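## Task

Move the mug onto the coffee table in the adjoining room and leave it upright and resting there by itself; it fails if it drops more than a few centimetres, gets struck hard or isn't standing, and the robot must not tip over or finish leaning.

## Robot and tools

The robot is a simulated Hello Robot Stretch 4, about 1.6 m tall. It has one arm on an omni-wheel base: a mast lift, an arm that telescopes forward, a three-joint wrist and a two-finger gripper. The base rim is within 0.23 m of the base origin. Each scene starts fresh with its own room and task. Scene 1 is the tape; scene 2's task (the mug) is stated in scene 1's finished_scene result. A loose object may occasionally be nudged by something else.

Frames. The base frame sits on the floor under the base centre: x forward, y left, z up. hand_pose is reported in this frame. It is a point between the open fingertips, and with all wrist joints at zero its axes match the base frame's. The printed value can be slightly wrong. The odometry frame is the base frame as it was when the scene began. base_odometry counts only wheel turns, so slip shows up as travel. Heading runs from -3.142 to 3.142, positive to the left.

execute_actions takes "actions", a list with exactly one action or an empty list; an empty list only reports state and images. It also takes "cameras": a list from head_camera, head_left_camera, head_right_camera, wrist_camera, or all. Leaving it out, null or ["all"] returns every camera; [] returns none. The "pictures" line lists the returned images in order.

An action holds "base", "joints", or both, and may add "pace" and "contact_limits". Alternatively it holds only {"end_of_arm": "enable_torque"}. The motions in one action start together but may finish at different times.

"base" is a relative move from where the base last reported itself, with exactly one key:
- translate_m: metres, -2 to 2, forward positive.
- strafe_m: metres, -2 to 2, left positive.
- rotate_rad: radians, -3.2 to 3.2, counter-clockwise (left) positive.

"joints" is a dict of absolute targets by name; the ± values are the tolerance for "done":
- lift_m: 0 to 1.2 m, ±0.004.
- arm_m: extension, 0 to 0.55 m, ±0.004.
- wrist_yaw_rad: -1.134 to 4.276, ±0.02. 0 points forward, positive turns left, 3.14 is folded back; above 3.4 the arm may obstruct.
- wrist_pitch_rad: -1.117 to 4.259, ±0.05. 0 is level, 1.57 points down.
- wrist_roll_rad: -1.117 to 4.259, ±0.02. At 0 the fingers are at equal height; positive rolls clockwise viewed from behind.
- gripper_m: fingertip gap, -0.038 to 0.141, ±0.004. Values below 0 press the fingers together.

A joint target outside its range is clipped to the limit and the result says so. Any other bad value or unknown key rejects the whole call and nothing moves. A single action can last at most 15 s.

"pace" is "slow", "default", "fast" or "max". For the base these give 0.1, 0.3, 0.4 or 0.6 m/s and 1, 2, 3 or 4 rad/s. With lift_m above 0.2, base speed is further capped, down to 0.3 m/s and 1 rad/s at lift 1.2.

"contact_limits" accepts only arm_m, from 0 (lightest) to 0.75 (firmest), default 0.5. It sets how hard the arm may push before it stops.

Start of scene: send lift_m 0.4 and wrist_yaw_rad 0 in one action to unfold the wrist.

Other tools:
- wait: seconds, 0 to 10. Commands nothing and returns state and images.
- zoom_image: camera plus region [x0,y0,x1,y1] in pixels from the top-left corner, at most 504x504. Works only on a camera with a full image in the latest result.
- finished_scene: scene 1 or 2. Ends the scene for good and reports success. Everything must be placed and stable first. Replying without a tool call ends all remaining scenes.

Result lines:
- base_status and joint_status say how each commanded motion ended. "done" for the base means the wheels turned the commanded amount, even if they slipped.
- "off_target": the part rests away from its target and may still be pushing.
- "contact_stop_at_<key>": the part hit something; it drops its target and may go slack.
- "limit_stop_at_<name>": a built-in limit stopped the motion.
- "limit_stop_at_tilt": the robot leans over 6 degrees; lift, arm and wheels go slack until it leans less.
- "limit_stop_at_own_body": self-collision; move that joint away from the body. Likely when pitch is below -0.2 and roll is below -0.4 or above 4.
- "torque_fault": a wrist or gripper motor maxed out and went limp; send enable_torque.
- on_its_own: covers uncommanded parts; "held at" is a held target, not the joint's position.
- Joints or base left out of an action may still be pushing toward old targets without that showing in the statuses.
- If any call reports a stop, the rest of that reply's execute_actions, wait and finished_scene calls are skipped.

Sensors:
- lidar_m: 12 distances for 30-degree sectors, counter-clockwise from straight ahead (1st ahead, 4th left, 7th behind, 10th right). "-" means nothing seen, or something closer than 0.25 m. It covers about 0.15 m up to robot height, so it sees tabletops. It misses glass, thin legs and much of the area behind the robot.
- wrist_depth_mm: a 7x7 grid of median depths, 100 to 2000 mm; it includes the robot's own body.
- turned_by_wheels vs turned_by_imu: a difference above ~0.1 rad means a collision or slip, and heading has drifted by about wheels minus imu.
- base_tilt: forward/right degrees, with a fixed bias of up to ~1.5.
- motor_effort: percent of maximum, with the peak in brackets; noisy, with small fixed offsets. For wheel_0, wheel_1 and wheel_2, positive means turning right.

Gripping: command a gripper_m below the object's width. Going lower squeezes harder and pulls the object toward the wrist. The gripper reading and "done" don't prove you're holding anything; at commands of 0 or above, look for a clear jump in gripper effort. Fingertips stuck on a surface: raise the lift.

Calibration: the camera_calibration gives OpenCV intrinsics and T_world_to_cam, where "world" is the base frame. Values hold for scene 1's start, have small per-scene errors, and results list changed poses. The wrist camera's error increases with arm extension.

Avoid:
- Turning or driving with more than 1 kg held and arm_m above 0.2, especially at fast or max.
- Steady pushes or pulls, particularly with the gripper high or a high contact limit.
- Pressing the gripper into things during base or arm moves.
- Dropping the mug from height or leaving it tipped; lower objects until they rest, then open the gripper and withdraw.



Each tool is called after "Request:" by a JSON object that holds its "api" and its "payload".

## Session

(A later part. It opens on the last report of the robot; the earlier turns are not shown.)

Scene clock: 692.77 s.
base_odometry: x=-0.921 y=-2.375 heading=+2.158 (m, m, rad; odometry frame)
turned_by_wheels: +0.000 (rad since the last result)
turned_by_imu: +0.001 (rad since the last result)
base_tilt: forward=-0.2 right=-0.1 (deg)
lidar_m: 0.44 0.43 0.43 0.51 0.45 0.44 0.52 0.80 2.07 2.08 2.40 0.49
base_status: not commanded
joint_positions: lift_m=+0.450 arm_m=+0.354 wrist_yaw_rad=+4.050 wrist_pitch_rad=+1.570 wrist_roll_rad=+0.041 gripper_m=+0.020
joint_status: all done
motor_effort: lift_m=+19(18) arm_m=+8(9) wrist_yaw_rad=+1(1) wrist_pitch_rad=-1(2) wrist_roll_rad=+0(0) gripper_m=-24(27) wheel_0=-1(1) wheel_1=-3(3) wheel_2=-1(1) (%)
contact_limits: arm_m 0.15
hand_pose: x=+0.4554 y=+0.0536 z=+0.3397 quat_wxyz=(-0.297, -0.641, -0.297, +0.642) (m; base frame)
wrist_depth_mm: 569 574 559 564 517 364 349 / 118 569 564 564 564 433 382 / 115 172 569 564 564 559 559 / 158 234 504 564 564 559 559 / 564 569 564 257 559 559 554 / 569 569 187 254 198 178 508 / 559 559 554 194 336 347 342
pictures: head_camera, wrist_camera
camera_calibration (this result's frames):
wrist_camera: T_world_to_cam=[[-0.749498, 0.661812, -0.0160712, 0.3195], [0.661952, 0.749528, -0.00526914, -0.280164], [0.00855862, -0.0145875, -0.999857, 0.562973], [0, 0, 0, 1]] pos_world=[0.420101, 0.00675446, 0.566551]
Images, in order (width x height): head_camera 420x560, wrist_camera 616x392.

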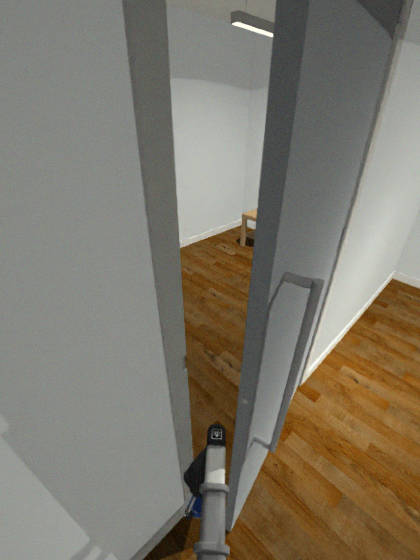

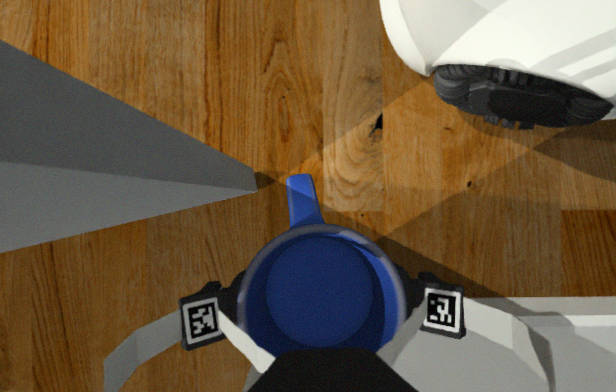

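Request:
{"api": "execute_actions", "payload": {"actions": [{"base": {"rotate_rad": -0.745}, "pace": "slow"}]}}

Scene clock: 705.30 s.
base_odometry: x=-0.921 y=-2.375 heading=+1.414 (m, m, rad; odometry frame)
turned_by_wheels: -0.744 (rad since the last result)
turned_by_imu: -0.750 (rad since the last result)
base_tilt: forward=-0.3 right=+0.0 (deg)
lidar_m: 0.79 1.18 0.46 0.43 0.46 0.47 0.44 0.48 0.61 1.85 2.13 0.77
base_status: done
joint_positions: lift_m=+0.450 arm_m=+0.354 wrist_yaw_rad=+4.050 wrist_pitch_rad=+1.570 wrist_roll_rad=+0.040 gripper_m=+0.020
joint_status: not commanded
motor_effort: lift_m=+19(19) arm_m=+7(8) wrist_yaw_rad=-1(3) wrist_pitch_rad=-1(3) wrist_roll_rad=+1(1) gripper_m=-26(27) wheel_0=+5(23) wheel_1=+7(10) wheel_2=+3(12) (%)
hand_pose: x=+0.4555 y=+0.0535 z=+0.3397 quat_wxyz=(-0.298, -0.641, -0.297, +0.642) (m; base frame)
wrist_depth_mm: 569 564 564 569 512 364 349 / 569 564 564 569 559 433 373 / 564 559 569 564 564 559 559 / 569 564 569 569 564 564 564 / 564 559 564 257 564 559 559 / 569 564 186 253 199 178 564 / 544 564 559 194 559 554 539
pictures: head_camera, head_left_camera, head_right_camera, wrist_camera
camera_calibration (this result's frames):
wrist_camera: T_world_to_cam=[[-0.749806, 0.661462, -0.0160904, 0.31982], [0.661604, 0.749832, -0.005586, -0.279918], [0.00837019, -0.0148339, -0.999855, 0.563069], [0, 0, 0, 1]] pos_world=[0.420284, 0.00669529, 0.56657]
Images, in order (width x height): head_camera 420x560, head_left_camera 420x672, head_right_camera 420x672, wrist_camera 616x392.

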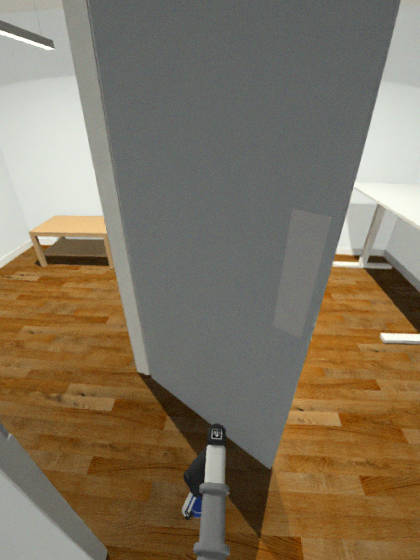

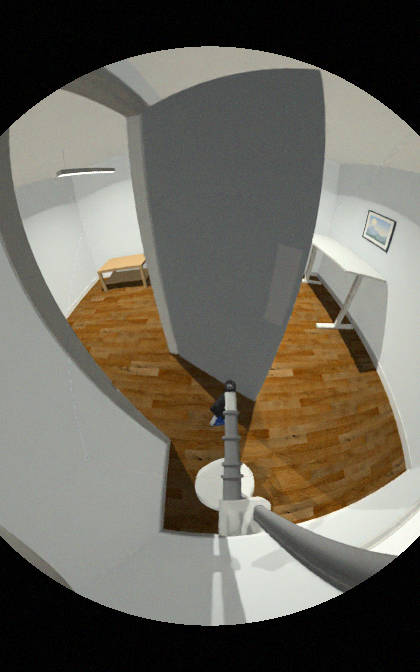

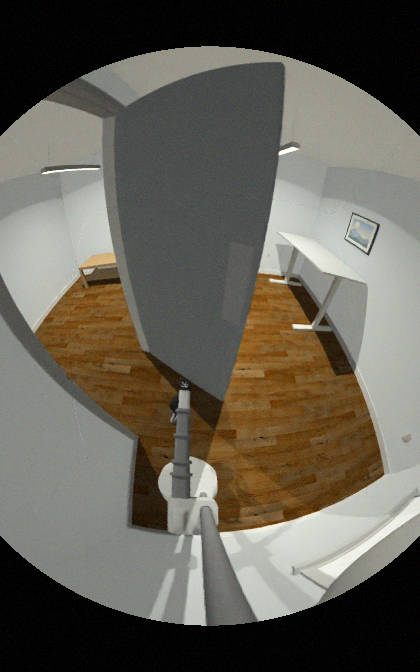

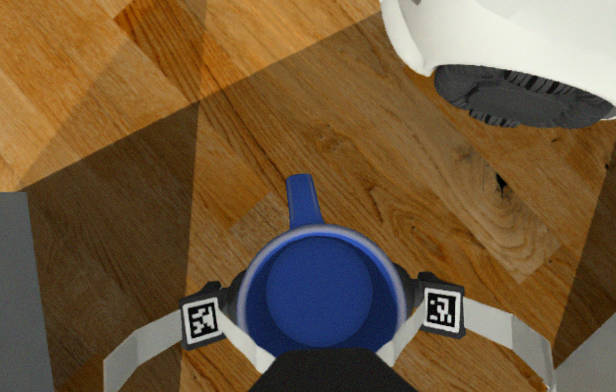

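The door is still swinging, so I'll check where it settles.

Request:
{"api": "execute_actions", "payload": {"actions": [], "cameras": ["head_camera", "head_left_camera"]}}

Scene clock: 710.03 s.
base_odometry: x=-0.921 y=-2.375 heading=+1.414 (m, m, rad; odometry frame)
turned_by_wheels: +0.000 (rad since the last result)
turned_by_imu: +0.001 (rad since the last result)
base_tilt: forward=-0.3 right=-0.2 (deg)
lidar_m: 1.17 1.27 0.46 0.43 0.46 0.45 0.43 0.47 0.61 1.83 2.13 1.21
base_status: done
joint_positions: lift_m=+0.450 arm_m=+0.354 wrist_yaw_rad=+4.050 wrist_pitch_rad=+1.570 wrist_roll_rad=+0.040 gripper_m=+0.020
joint_status: not commanded
motor_effort: lift_m=+19(19) arm_m=+7(8) wrist_yaw_rad=+0(3) wrist_pitch_rad=-1(3) wrist_roll_rad=+1(1) gripper_m=-27(27) wheel_0=+5(23) wheel_1=+6(10) wheel_2=+3(12) (%)
hand_pose: x=+0.4555 y=+0.0535 z=+0.3397 quat_wxyz=(-0.298, -0.641, -0.297, +0.642) (m; base frame)
wrist_depth_mm: 564 564 559 569 517 362 349 / 569 564 569 564 559 436 375 / 569 559 564 564 564 559 559 / 569 569 569 564 564 559 559 / 564 564 569 257 559 559 559 / 564 569 186 253 198 178 554 / 564 569 569 194 564 559 539
pictures: head_camera, head_left_camera
Images, in order (width x height): head_camera 420x560, head_left_camera 420x672.

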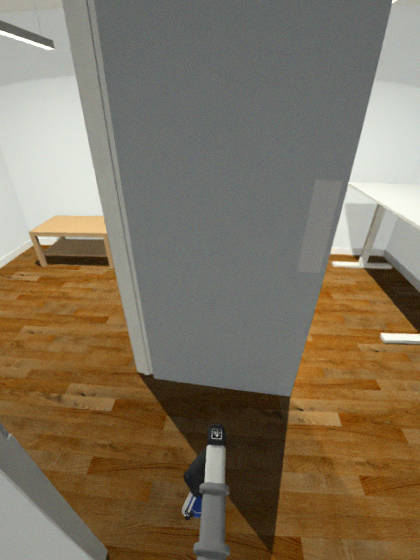

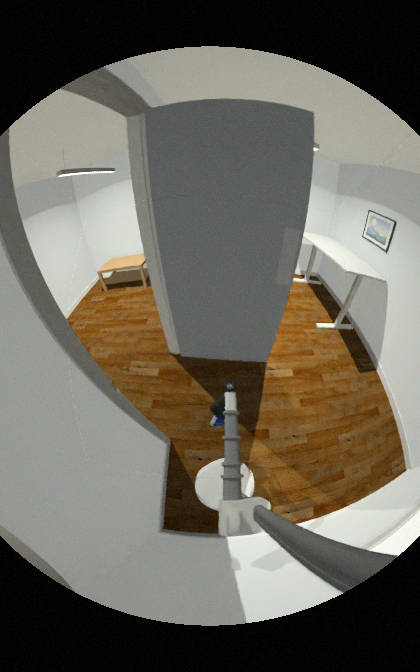

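Request:
{"api": "zoom_image", "payload": {"camera": "head_camera", "region": [0, 180, 170, 400]}}

Region (0, 180, 170, 400) of head_camera's 420x560 image, scaled by 2.291, with more detail than that image has; it fills the left 389 columns of this view, and the rest is white.

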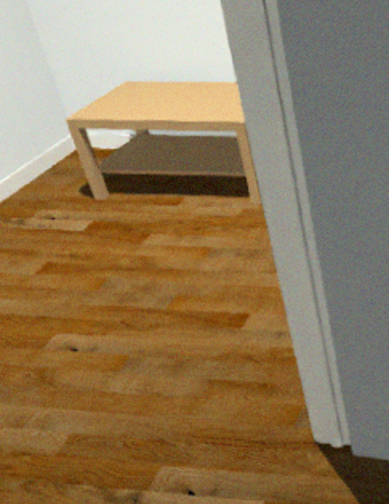

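Request:
{"api": "execute_actions", "payload": {"actions": [{"base": {"translate_m": 0.72}, "joints": {"arm_m": 0.13}, "pace": "max"}], "cameras": ["head_left_camera", "wrist_camera"]}}

Scene clock: 756.13 s.
base_odometry: x=-0.809 y=-1.664 heading=+1.415 (m, m, rad; odometry frame)
turned_by_wheels: +0.000 (rad since the last result)
turned_by_imu: +0.001 (rad since the last result)
base_tilt: forward=-0.3 right=-0.1 (deg)
lidar_m: 0.45 0.50 0.81 2.67 0.55 0.64 1.16 1.20 1.65 2.05 0.63 0.47
base_status: done
joint_positions: lift_m=+0.450 arm_m=+0.131 wrist_yaw_rad=+4.050 wrist_pitch_rad=+1.570 wrist_roll_rad=+0.040 gripper_m=+0.020
joint_status: all done
motor_effort: lift_m=+19(19) arm_m=-8(9) wrist_yaw_rad=+0(0) wrist_pitch_rad=-1(1) wrist_roll_rad=+0(0) gripper_m=-27(27) wheel_0=+1(9) wheel_1=+3(12) wheel_2=+0(21) (%)
hand_pose: x=+0.2333 y=+0.0536 z=+0.3397 quat_wxyz=(-0.297, -0.641, -0.297, +0.642) (m; base frame)
wrist_depth_mm: 569 574 569 351 351 349 347 / 564 564 569 351 349 349 349 / 569 569 569 351 351 349 349 / 508 569 564 359 351 351 349 / 439 564 564 257 355 384 559 / 384 496 186 254 198 179 559 / 342 392 559 195 569 559 564
pictures: head_left_camera, wrist_camera
camera_calibration (this result's frames):
wrist_camera: T_world_to_cam=[[-0.749748, 0.661528, -0.0160789, 0.153106], [0.661669, 0.749777, -0.00539741, -0.132982], [0.00848504, -0.0146856, -0.999856, 0.564896], [0, 0, 0, 1]] pos_world=[0.197988, 0.00671925, 0.566559]
Images, in order (width x height): head_left_camera 420x672, wrist_camera 616x392.

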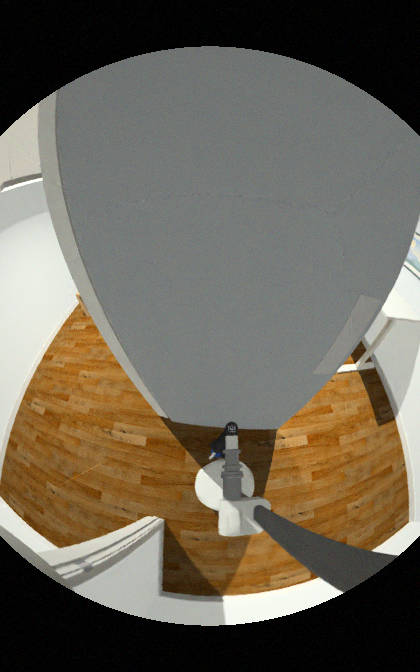

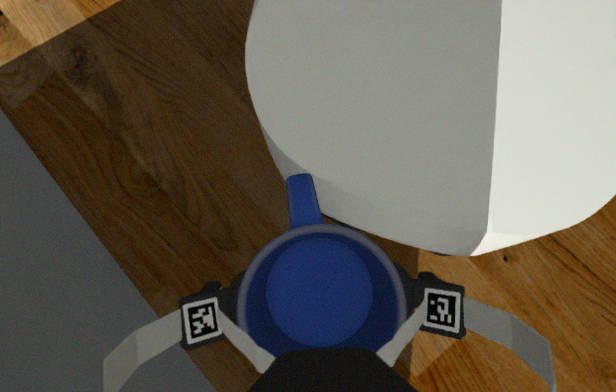

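Request:
{"api": "execute_actions", "payload": {"actions": [{"base": {"strafe_m": 1.52}, "pace": "max"}], "cameras": ["head_camera", "head_left_camera"]}}

Scene clock: 781.40 s.
base_odometry: x=-2.311 y=-1.428 heading=+1.415 (m, m, rad; odometry frame)
turned_by_wheels: +0.000 (rad since the last result)
turned_by_imu: +0.003 (rad since the last result)
base_tilt: forward=-0.1 right=-0.1 (deg)
lidar_m: 1.96 1.66 1.20 1.16 1.21 1.21 1.15 1.21 0.98 1.80 1.10 1.34
base_status: done
joint_positions: lift_m=+0.450 arm_m=+0.131 wrist_yaw_rad=+4.050 wrist_pitch_rad=+1.570 wrist_roll_rad=+0.040 gripper_m=+0.020
joint_status: not commanded
motor_effort: lift_m=+19(18) arm_m=-8(8) wrist_yaw_rad=-1(0) wrist_pitch_rad=-1(1) wrist_roll_rad=+0(0) gripper_m=-26(24) wheel_0=+1(13) wheel_1=-1(14) wheel_2=+0(3) (%)
hand_pose: x=+0.2333 y=+0.0536 z=+0.3397 quat_wxyz=(-0.297, -0.641, -0.297, +0.642) (m; base frame)
wrist_depth_mm: 569 564 569 351 351 349 349 / 569 569 569 349 349 349 347 / 564 574 564 351 349 347 349 / 569 564 564 362 351 349 349 / 564 564 564 257 353 384 559 / 569 564 186 254 198 178 559 / 569 559 564 194 564 559 559
pictures: head_camera, head_left_camera
Images, in order (width x height): head_camera 420x560, head_left_camera 420x672.

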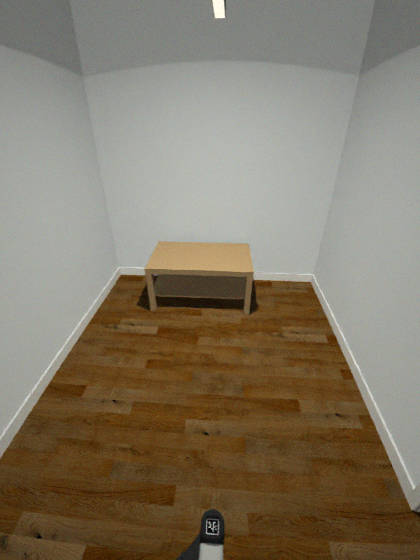

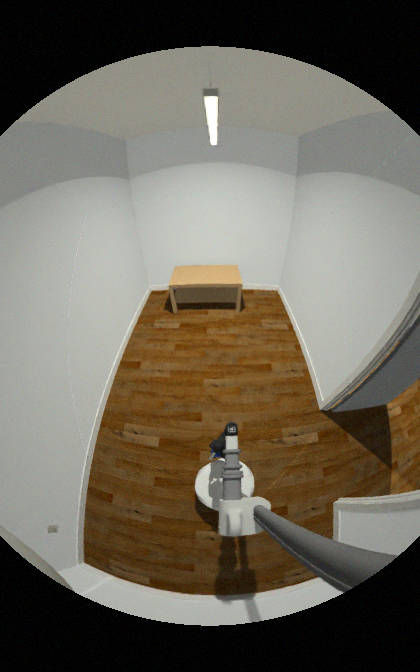

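Request:
{"api": "execute_actions", "payload": {"actions": [{"base": {"translate_m": 1.4}, "joints": {"lift_m": 0.67, "arm_m": 0.53, "wrist_yaw_rad": 2.0, "wrist_roll_rad": 2.2}, "pace": "max"}], "cameras": ["head_camera", "wrist_camera"]}}

Scene clock: 806.10 s.
base_odometry: x=-2.094 y=-0.045 heading=+1.415 (m, m, rad; odometry frame)
turned_by_wheels: +0.001 (rad since the last result)
turned_by_imu: +0.002 (rad since the last result)
base_tilt: forward=-0.1 right=-0.1 (deg)
lidar_m: 0.57 0.59 0.80 1.15 1.21 1.67 2.54 1.99 0.96 0.93 0.98 0.60
base_status: done
joint_positions: lift_m=+0.670 arm_m=+0.529 wrist_yaw_rad=+2.000 wrist_pitch_rad=+1.570 wrist_roll_rad=+2.199 gripper_m=+0.020
joint_status: all done
motor_effort: lift_m=+21(22) arm_m=+8(12) wrist_yaw_rad=-1(8) wrist_pitch_rad=-3(2) wrist_roll_rad=+4(3) gripper_m=-24(24) wheel_0=+1(3) wheel_1=+3(11) wheel_2=+3(15) (%)
hand_pose: x=+0.7789 y=+0.0365 z=+0.5595 quat_wxyz=(+0.704, +0.070, +0.704, -0.070) (m; base frame)
wrist_depth_mm: 334 332 330 330 330 332 327 / 334 332 332 332 332 332 330 / 332 332 332 332 332 329 330 / 334 332 332 330 330 332 330 / 332 332 332 257 332 330 330 / 332 332 186 253 198 179 330 / 334 332 330 193 330 332 329
pictures: head_camera, wrist_camera
camera_calibration (this result's frames):
wrist_camera: T_world_to_cam=[[-0.217593, -0.975901, -0.0164405, 0.222568], [-0.976008, 0.217691, -0.00441304, 0.814444], [0.00788564, 0.0150858, -0.999855, 0.779193], [0, 0, 0, 1]] pos_world=[0.837189, 0.028152, 0.786333]
Images, in order (width x height): head_camera 420x560, wrist_camera 616x392.

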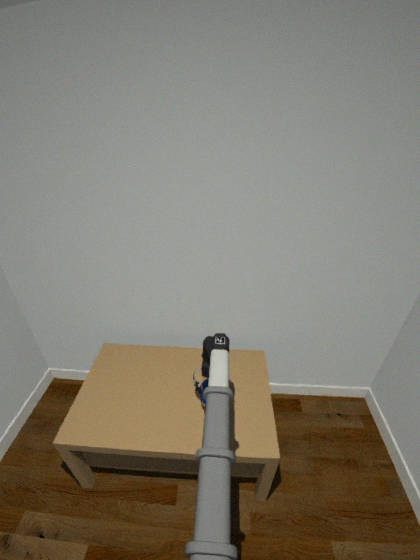

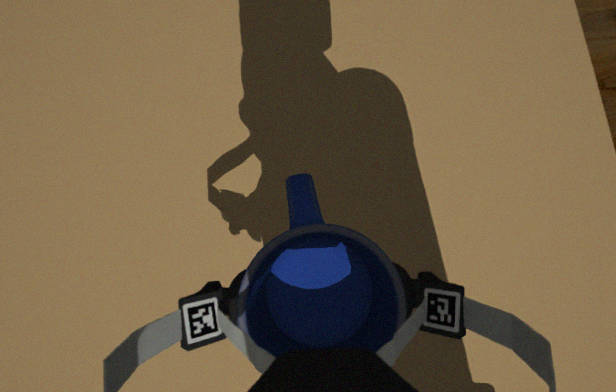

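Request:
{"api": "execute_actions", "payload": {"actions": [{"joints": {"lift_m": 0.617}, "pace": "fast"}], "cameras": ["wrist_camera"]}}

Scene clock: 817.63 s.
base_odometry: x=-2.094 y=-0.045 heading=+1.415 (m, m, rad; odometry frame)
turned_by_wheels: +0.000 (rad since the last result)
turned_by_imu: +0.001 (rad since the last result)
base_tilt: forward=-0.1 right=+0.0 (deg)
lidar_m: 0.58 0.60 0.79 1.14 1.21 1.67 2.55 1.99 0.98 0.93 0.99 0.60
base_status: not commanded
joint_positions: lift_m=+0.617 arm_m=+0.529 wrist_yaw_rad=+2.000 wrist_pitch_rad=+1.570 wrist_roll_rad=+2.199 gripper_m=+0.020
joint_status: all done
motor_effort: lift_m=+17(17) arm_m=+8(8) wrist_yaw_rad=-1(0) wrist_pitch_rad=-3(1) wrist_roll_rad=+4(3) gripper_m=-25(23) wheel_0=+1(1) wheel_1=+3(3) wheel_2=+3(4) (%)
hand_pose: x=+0.7789 y=+0.0365 z=+0.5068 quat_wxyz=(+0.704, +0.070, +0.704, -0.070) (m; base frame)
wrist_depth_mm: 281 281 279 279 279 278 277 / 281 281 281 278 278 279 279 / 281 281 279 279 279 278 278 / 279 279 279 279 278 278 277 / 279 279 279 257 277 278 279 / 281 279 187 255 198 178 277 / 279 279 279 194 278 278 278
pictures: wrist_camera
camera_calibration (this result's frames):
wrist_camera: T_world_to_cam=[[-0.217594, -0.9759, -0.016463, 0.221722], [-0.976008, 0.217692, -0.00439596, 0.814205], [0.00787389, 0.0151115, -0.999855, 0.726518], [0, 0, 0, 1]] pos_world=[0.837195, 0.0281535, 0.733642]
Images, in order (width x height): wrist_camera 616x392.

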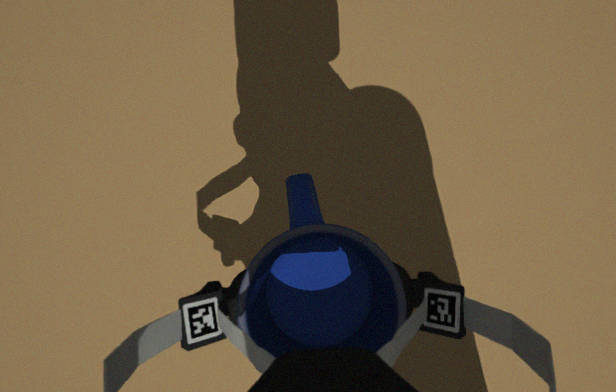

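Depth to the table is 279 mm, against 281–282 mm when I grasped the mug. Opening the gripper now will set it down gently.

Request:
{"api": "execute_actions", "payload": {"actions": [{"joints": {"gripper_m": 0.105}}], "cameras": ["wrist_camera"]}}

Scene clock: 828.40 s.
base_odometry: x=-2.094 y=-0.045 heading=+1.415 (m, m, rad; odometry frame)
turned_by_wheels: +0.000 (rad since the last result)
turned_by_imu: +0.001 (rad since the last result)
base_tilt: forward=-0.2 right=-0.1 (deg)
lidar_m: 0.57 0.59 0.81 1.15 1.18 1.67 2.55 2.00 0.97 0.92 0.98 0.60
base_status: not commanded
joint_positions: lift_m=+0.617 arm_m=+0.529 wrist_yaw_rad=+2.000 wrist_pitch_rad=+1.570 wrist_roll_rad=+2.199 gripper_m=+0.105
joint_status: all done
motor_effort: lift_m=+17(17) arm_m=+8(7) wrist_yaw_rad=-1(0) wrist_pitch_rad=-1(1) wrist_roll_rad=+4(4) gripper_m=-2(27) wheel_0=+1(1) wheel_1=+3(4) wheel_2=+3(3) (%)
hand_pose: x=+0.7789 y=+0.0366 z=+0.5068 quat_wxyz=(+0.703, +0.070, +0.704, -0.070) (m; base frame)
wrist_depth_mm: 282 281 281 281 279 279 278 / 281 281 281 281 281 279 279 / 281 279 279 281 279 279 278 / 282 281 281 279 279 279 278 / 282 281 281 271 278 279 278 / 281 281 193 271 212 278 279 / 279 281 279 141 278 279 278
pictures: wrist_camera
camera_calibration (this result's frames):
wrist_camera: T_world_to_cam=[[-0.217605, -0.975895, -0.0166457, 0.221876], [-0.976006, 0.217702, -0.00425733, 0.814099], [0.00777852, 0.0153199, -0.999852, 0.726583], [0, 0, 0, 1]] pos_world=[0.837195, 0.0281651, 0.733635]
Images, in order (width x height): wrist_camera 616x392.

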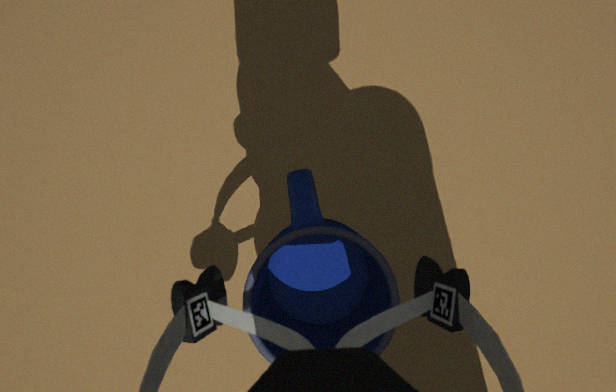

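The mug is standing level on the table: its inner floor reads 271 mm deep in both depth cells over it. Next I'll lift the gripper clear.

Request:
{"api": "execute_actions", "payload": {"actions": [{"joints": {"lift_m": 0.7}, "pace": "max"}], "cameras": ["wrist_camera", "head_left_camera"]}}

Scene clock: 837.77 s.
base_odometry: x=-2.094 y=-0.045 heading=+1.415 (m, m, rad; odometry frame)
turned_by_wheels: +0.000 (rad since the last result)
turned_by_imu: +0.001 (rad since the last result)
base_tilt: forward=-0.3 right=-0.2 (deg)
lidar_m: 0.57 0.59 0.81 1.15 1.21 1.65 2.55 2.00 0.98 0.94 0.99 0.62
base_status: not commanded
joint_positions: lift_m=+0.700 arm_m=+0.529 wrist_yaw_rad=+2.000 wrist_pitch_rad=+1.570 wrist_roll_rad=+2.199 gripper_m=+0.105
joint_status: all done
motor_effort: lift_m=+20(25) arm_m=+8(8) wrist_yaw_rad=-2(1) wrist_pitch_rad=-2(2) wrist_roll_rad=+3(2) gripper_m=+0(0) wheel_0=+1(1) wheel_1=+3(3) wheel_2=+3(3) (%)
hand_pose: x=+0.7789 y=+0.0366 z=+0.5896 quat_wxyz=(+0.703, +0.070, +0.704, -0.070) (m; base frame)
wrist_depth_mm: 364 364 366 364 362 362 809 / 364 364 362 364 364 359 364 / 364 366 364 364 362 364 362 / 364 362 364 364 362 362 359 / 364 364 362 355 362 362 362 / 362 364 197 327 276 359 362 / 362 362 364 141 362 362 362
pictures: head_left_camera, wrist_camera
camera_calibration (this result's frames):
wrist_camera: T_world_to_cam=[[-0.217607, -0.975894, -0.0166456, 0.223256], [-0.976005, 0.217705, -0.00425741, 0.814455], [0.00777861, 0.0153198, -0.999852, 0.809329], [0, 0, 0, 1]] pos_world=[0.837199, 0.028165, 0.816393]
Images, in order (width x height): head_left_camera 420x672, wrist_camera 616x392.

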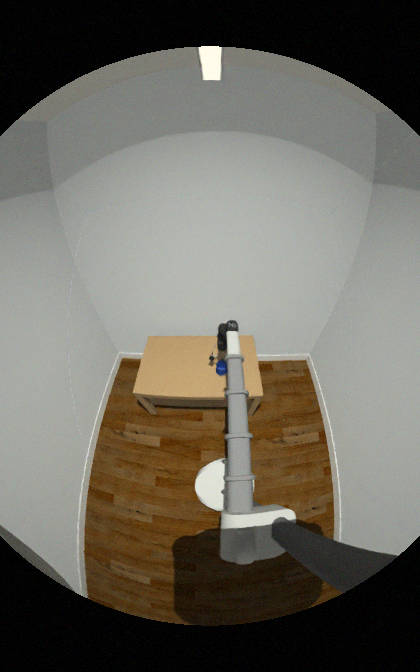

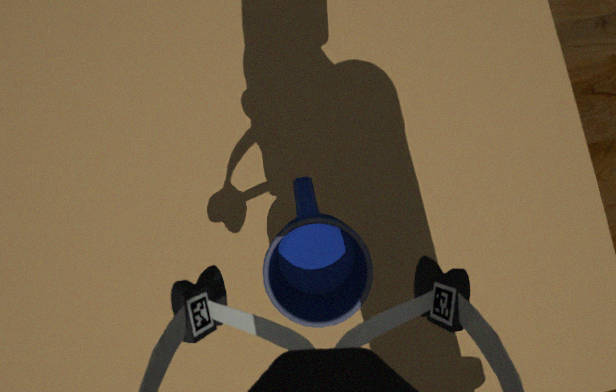

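The mug is upright on the coffee table and the gripper is clear.

Request:
{"api": "finished_scene", "payload": {"scene": 2}}

The scene is finished: the task was done.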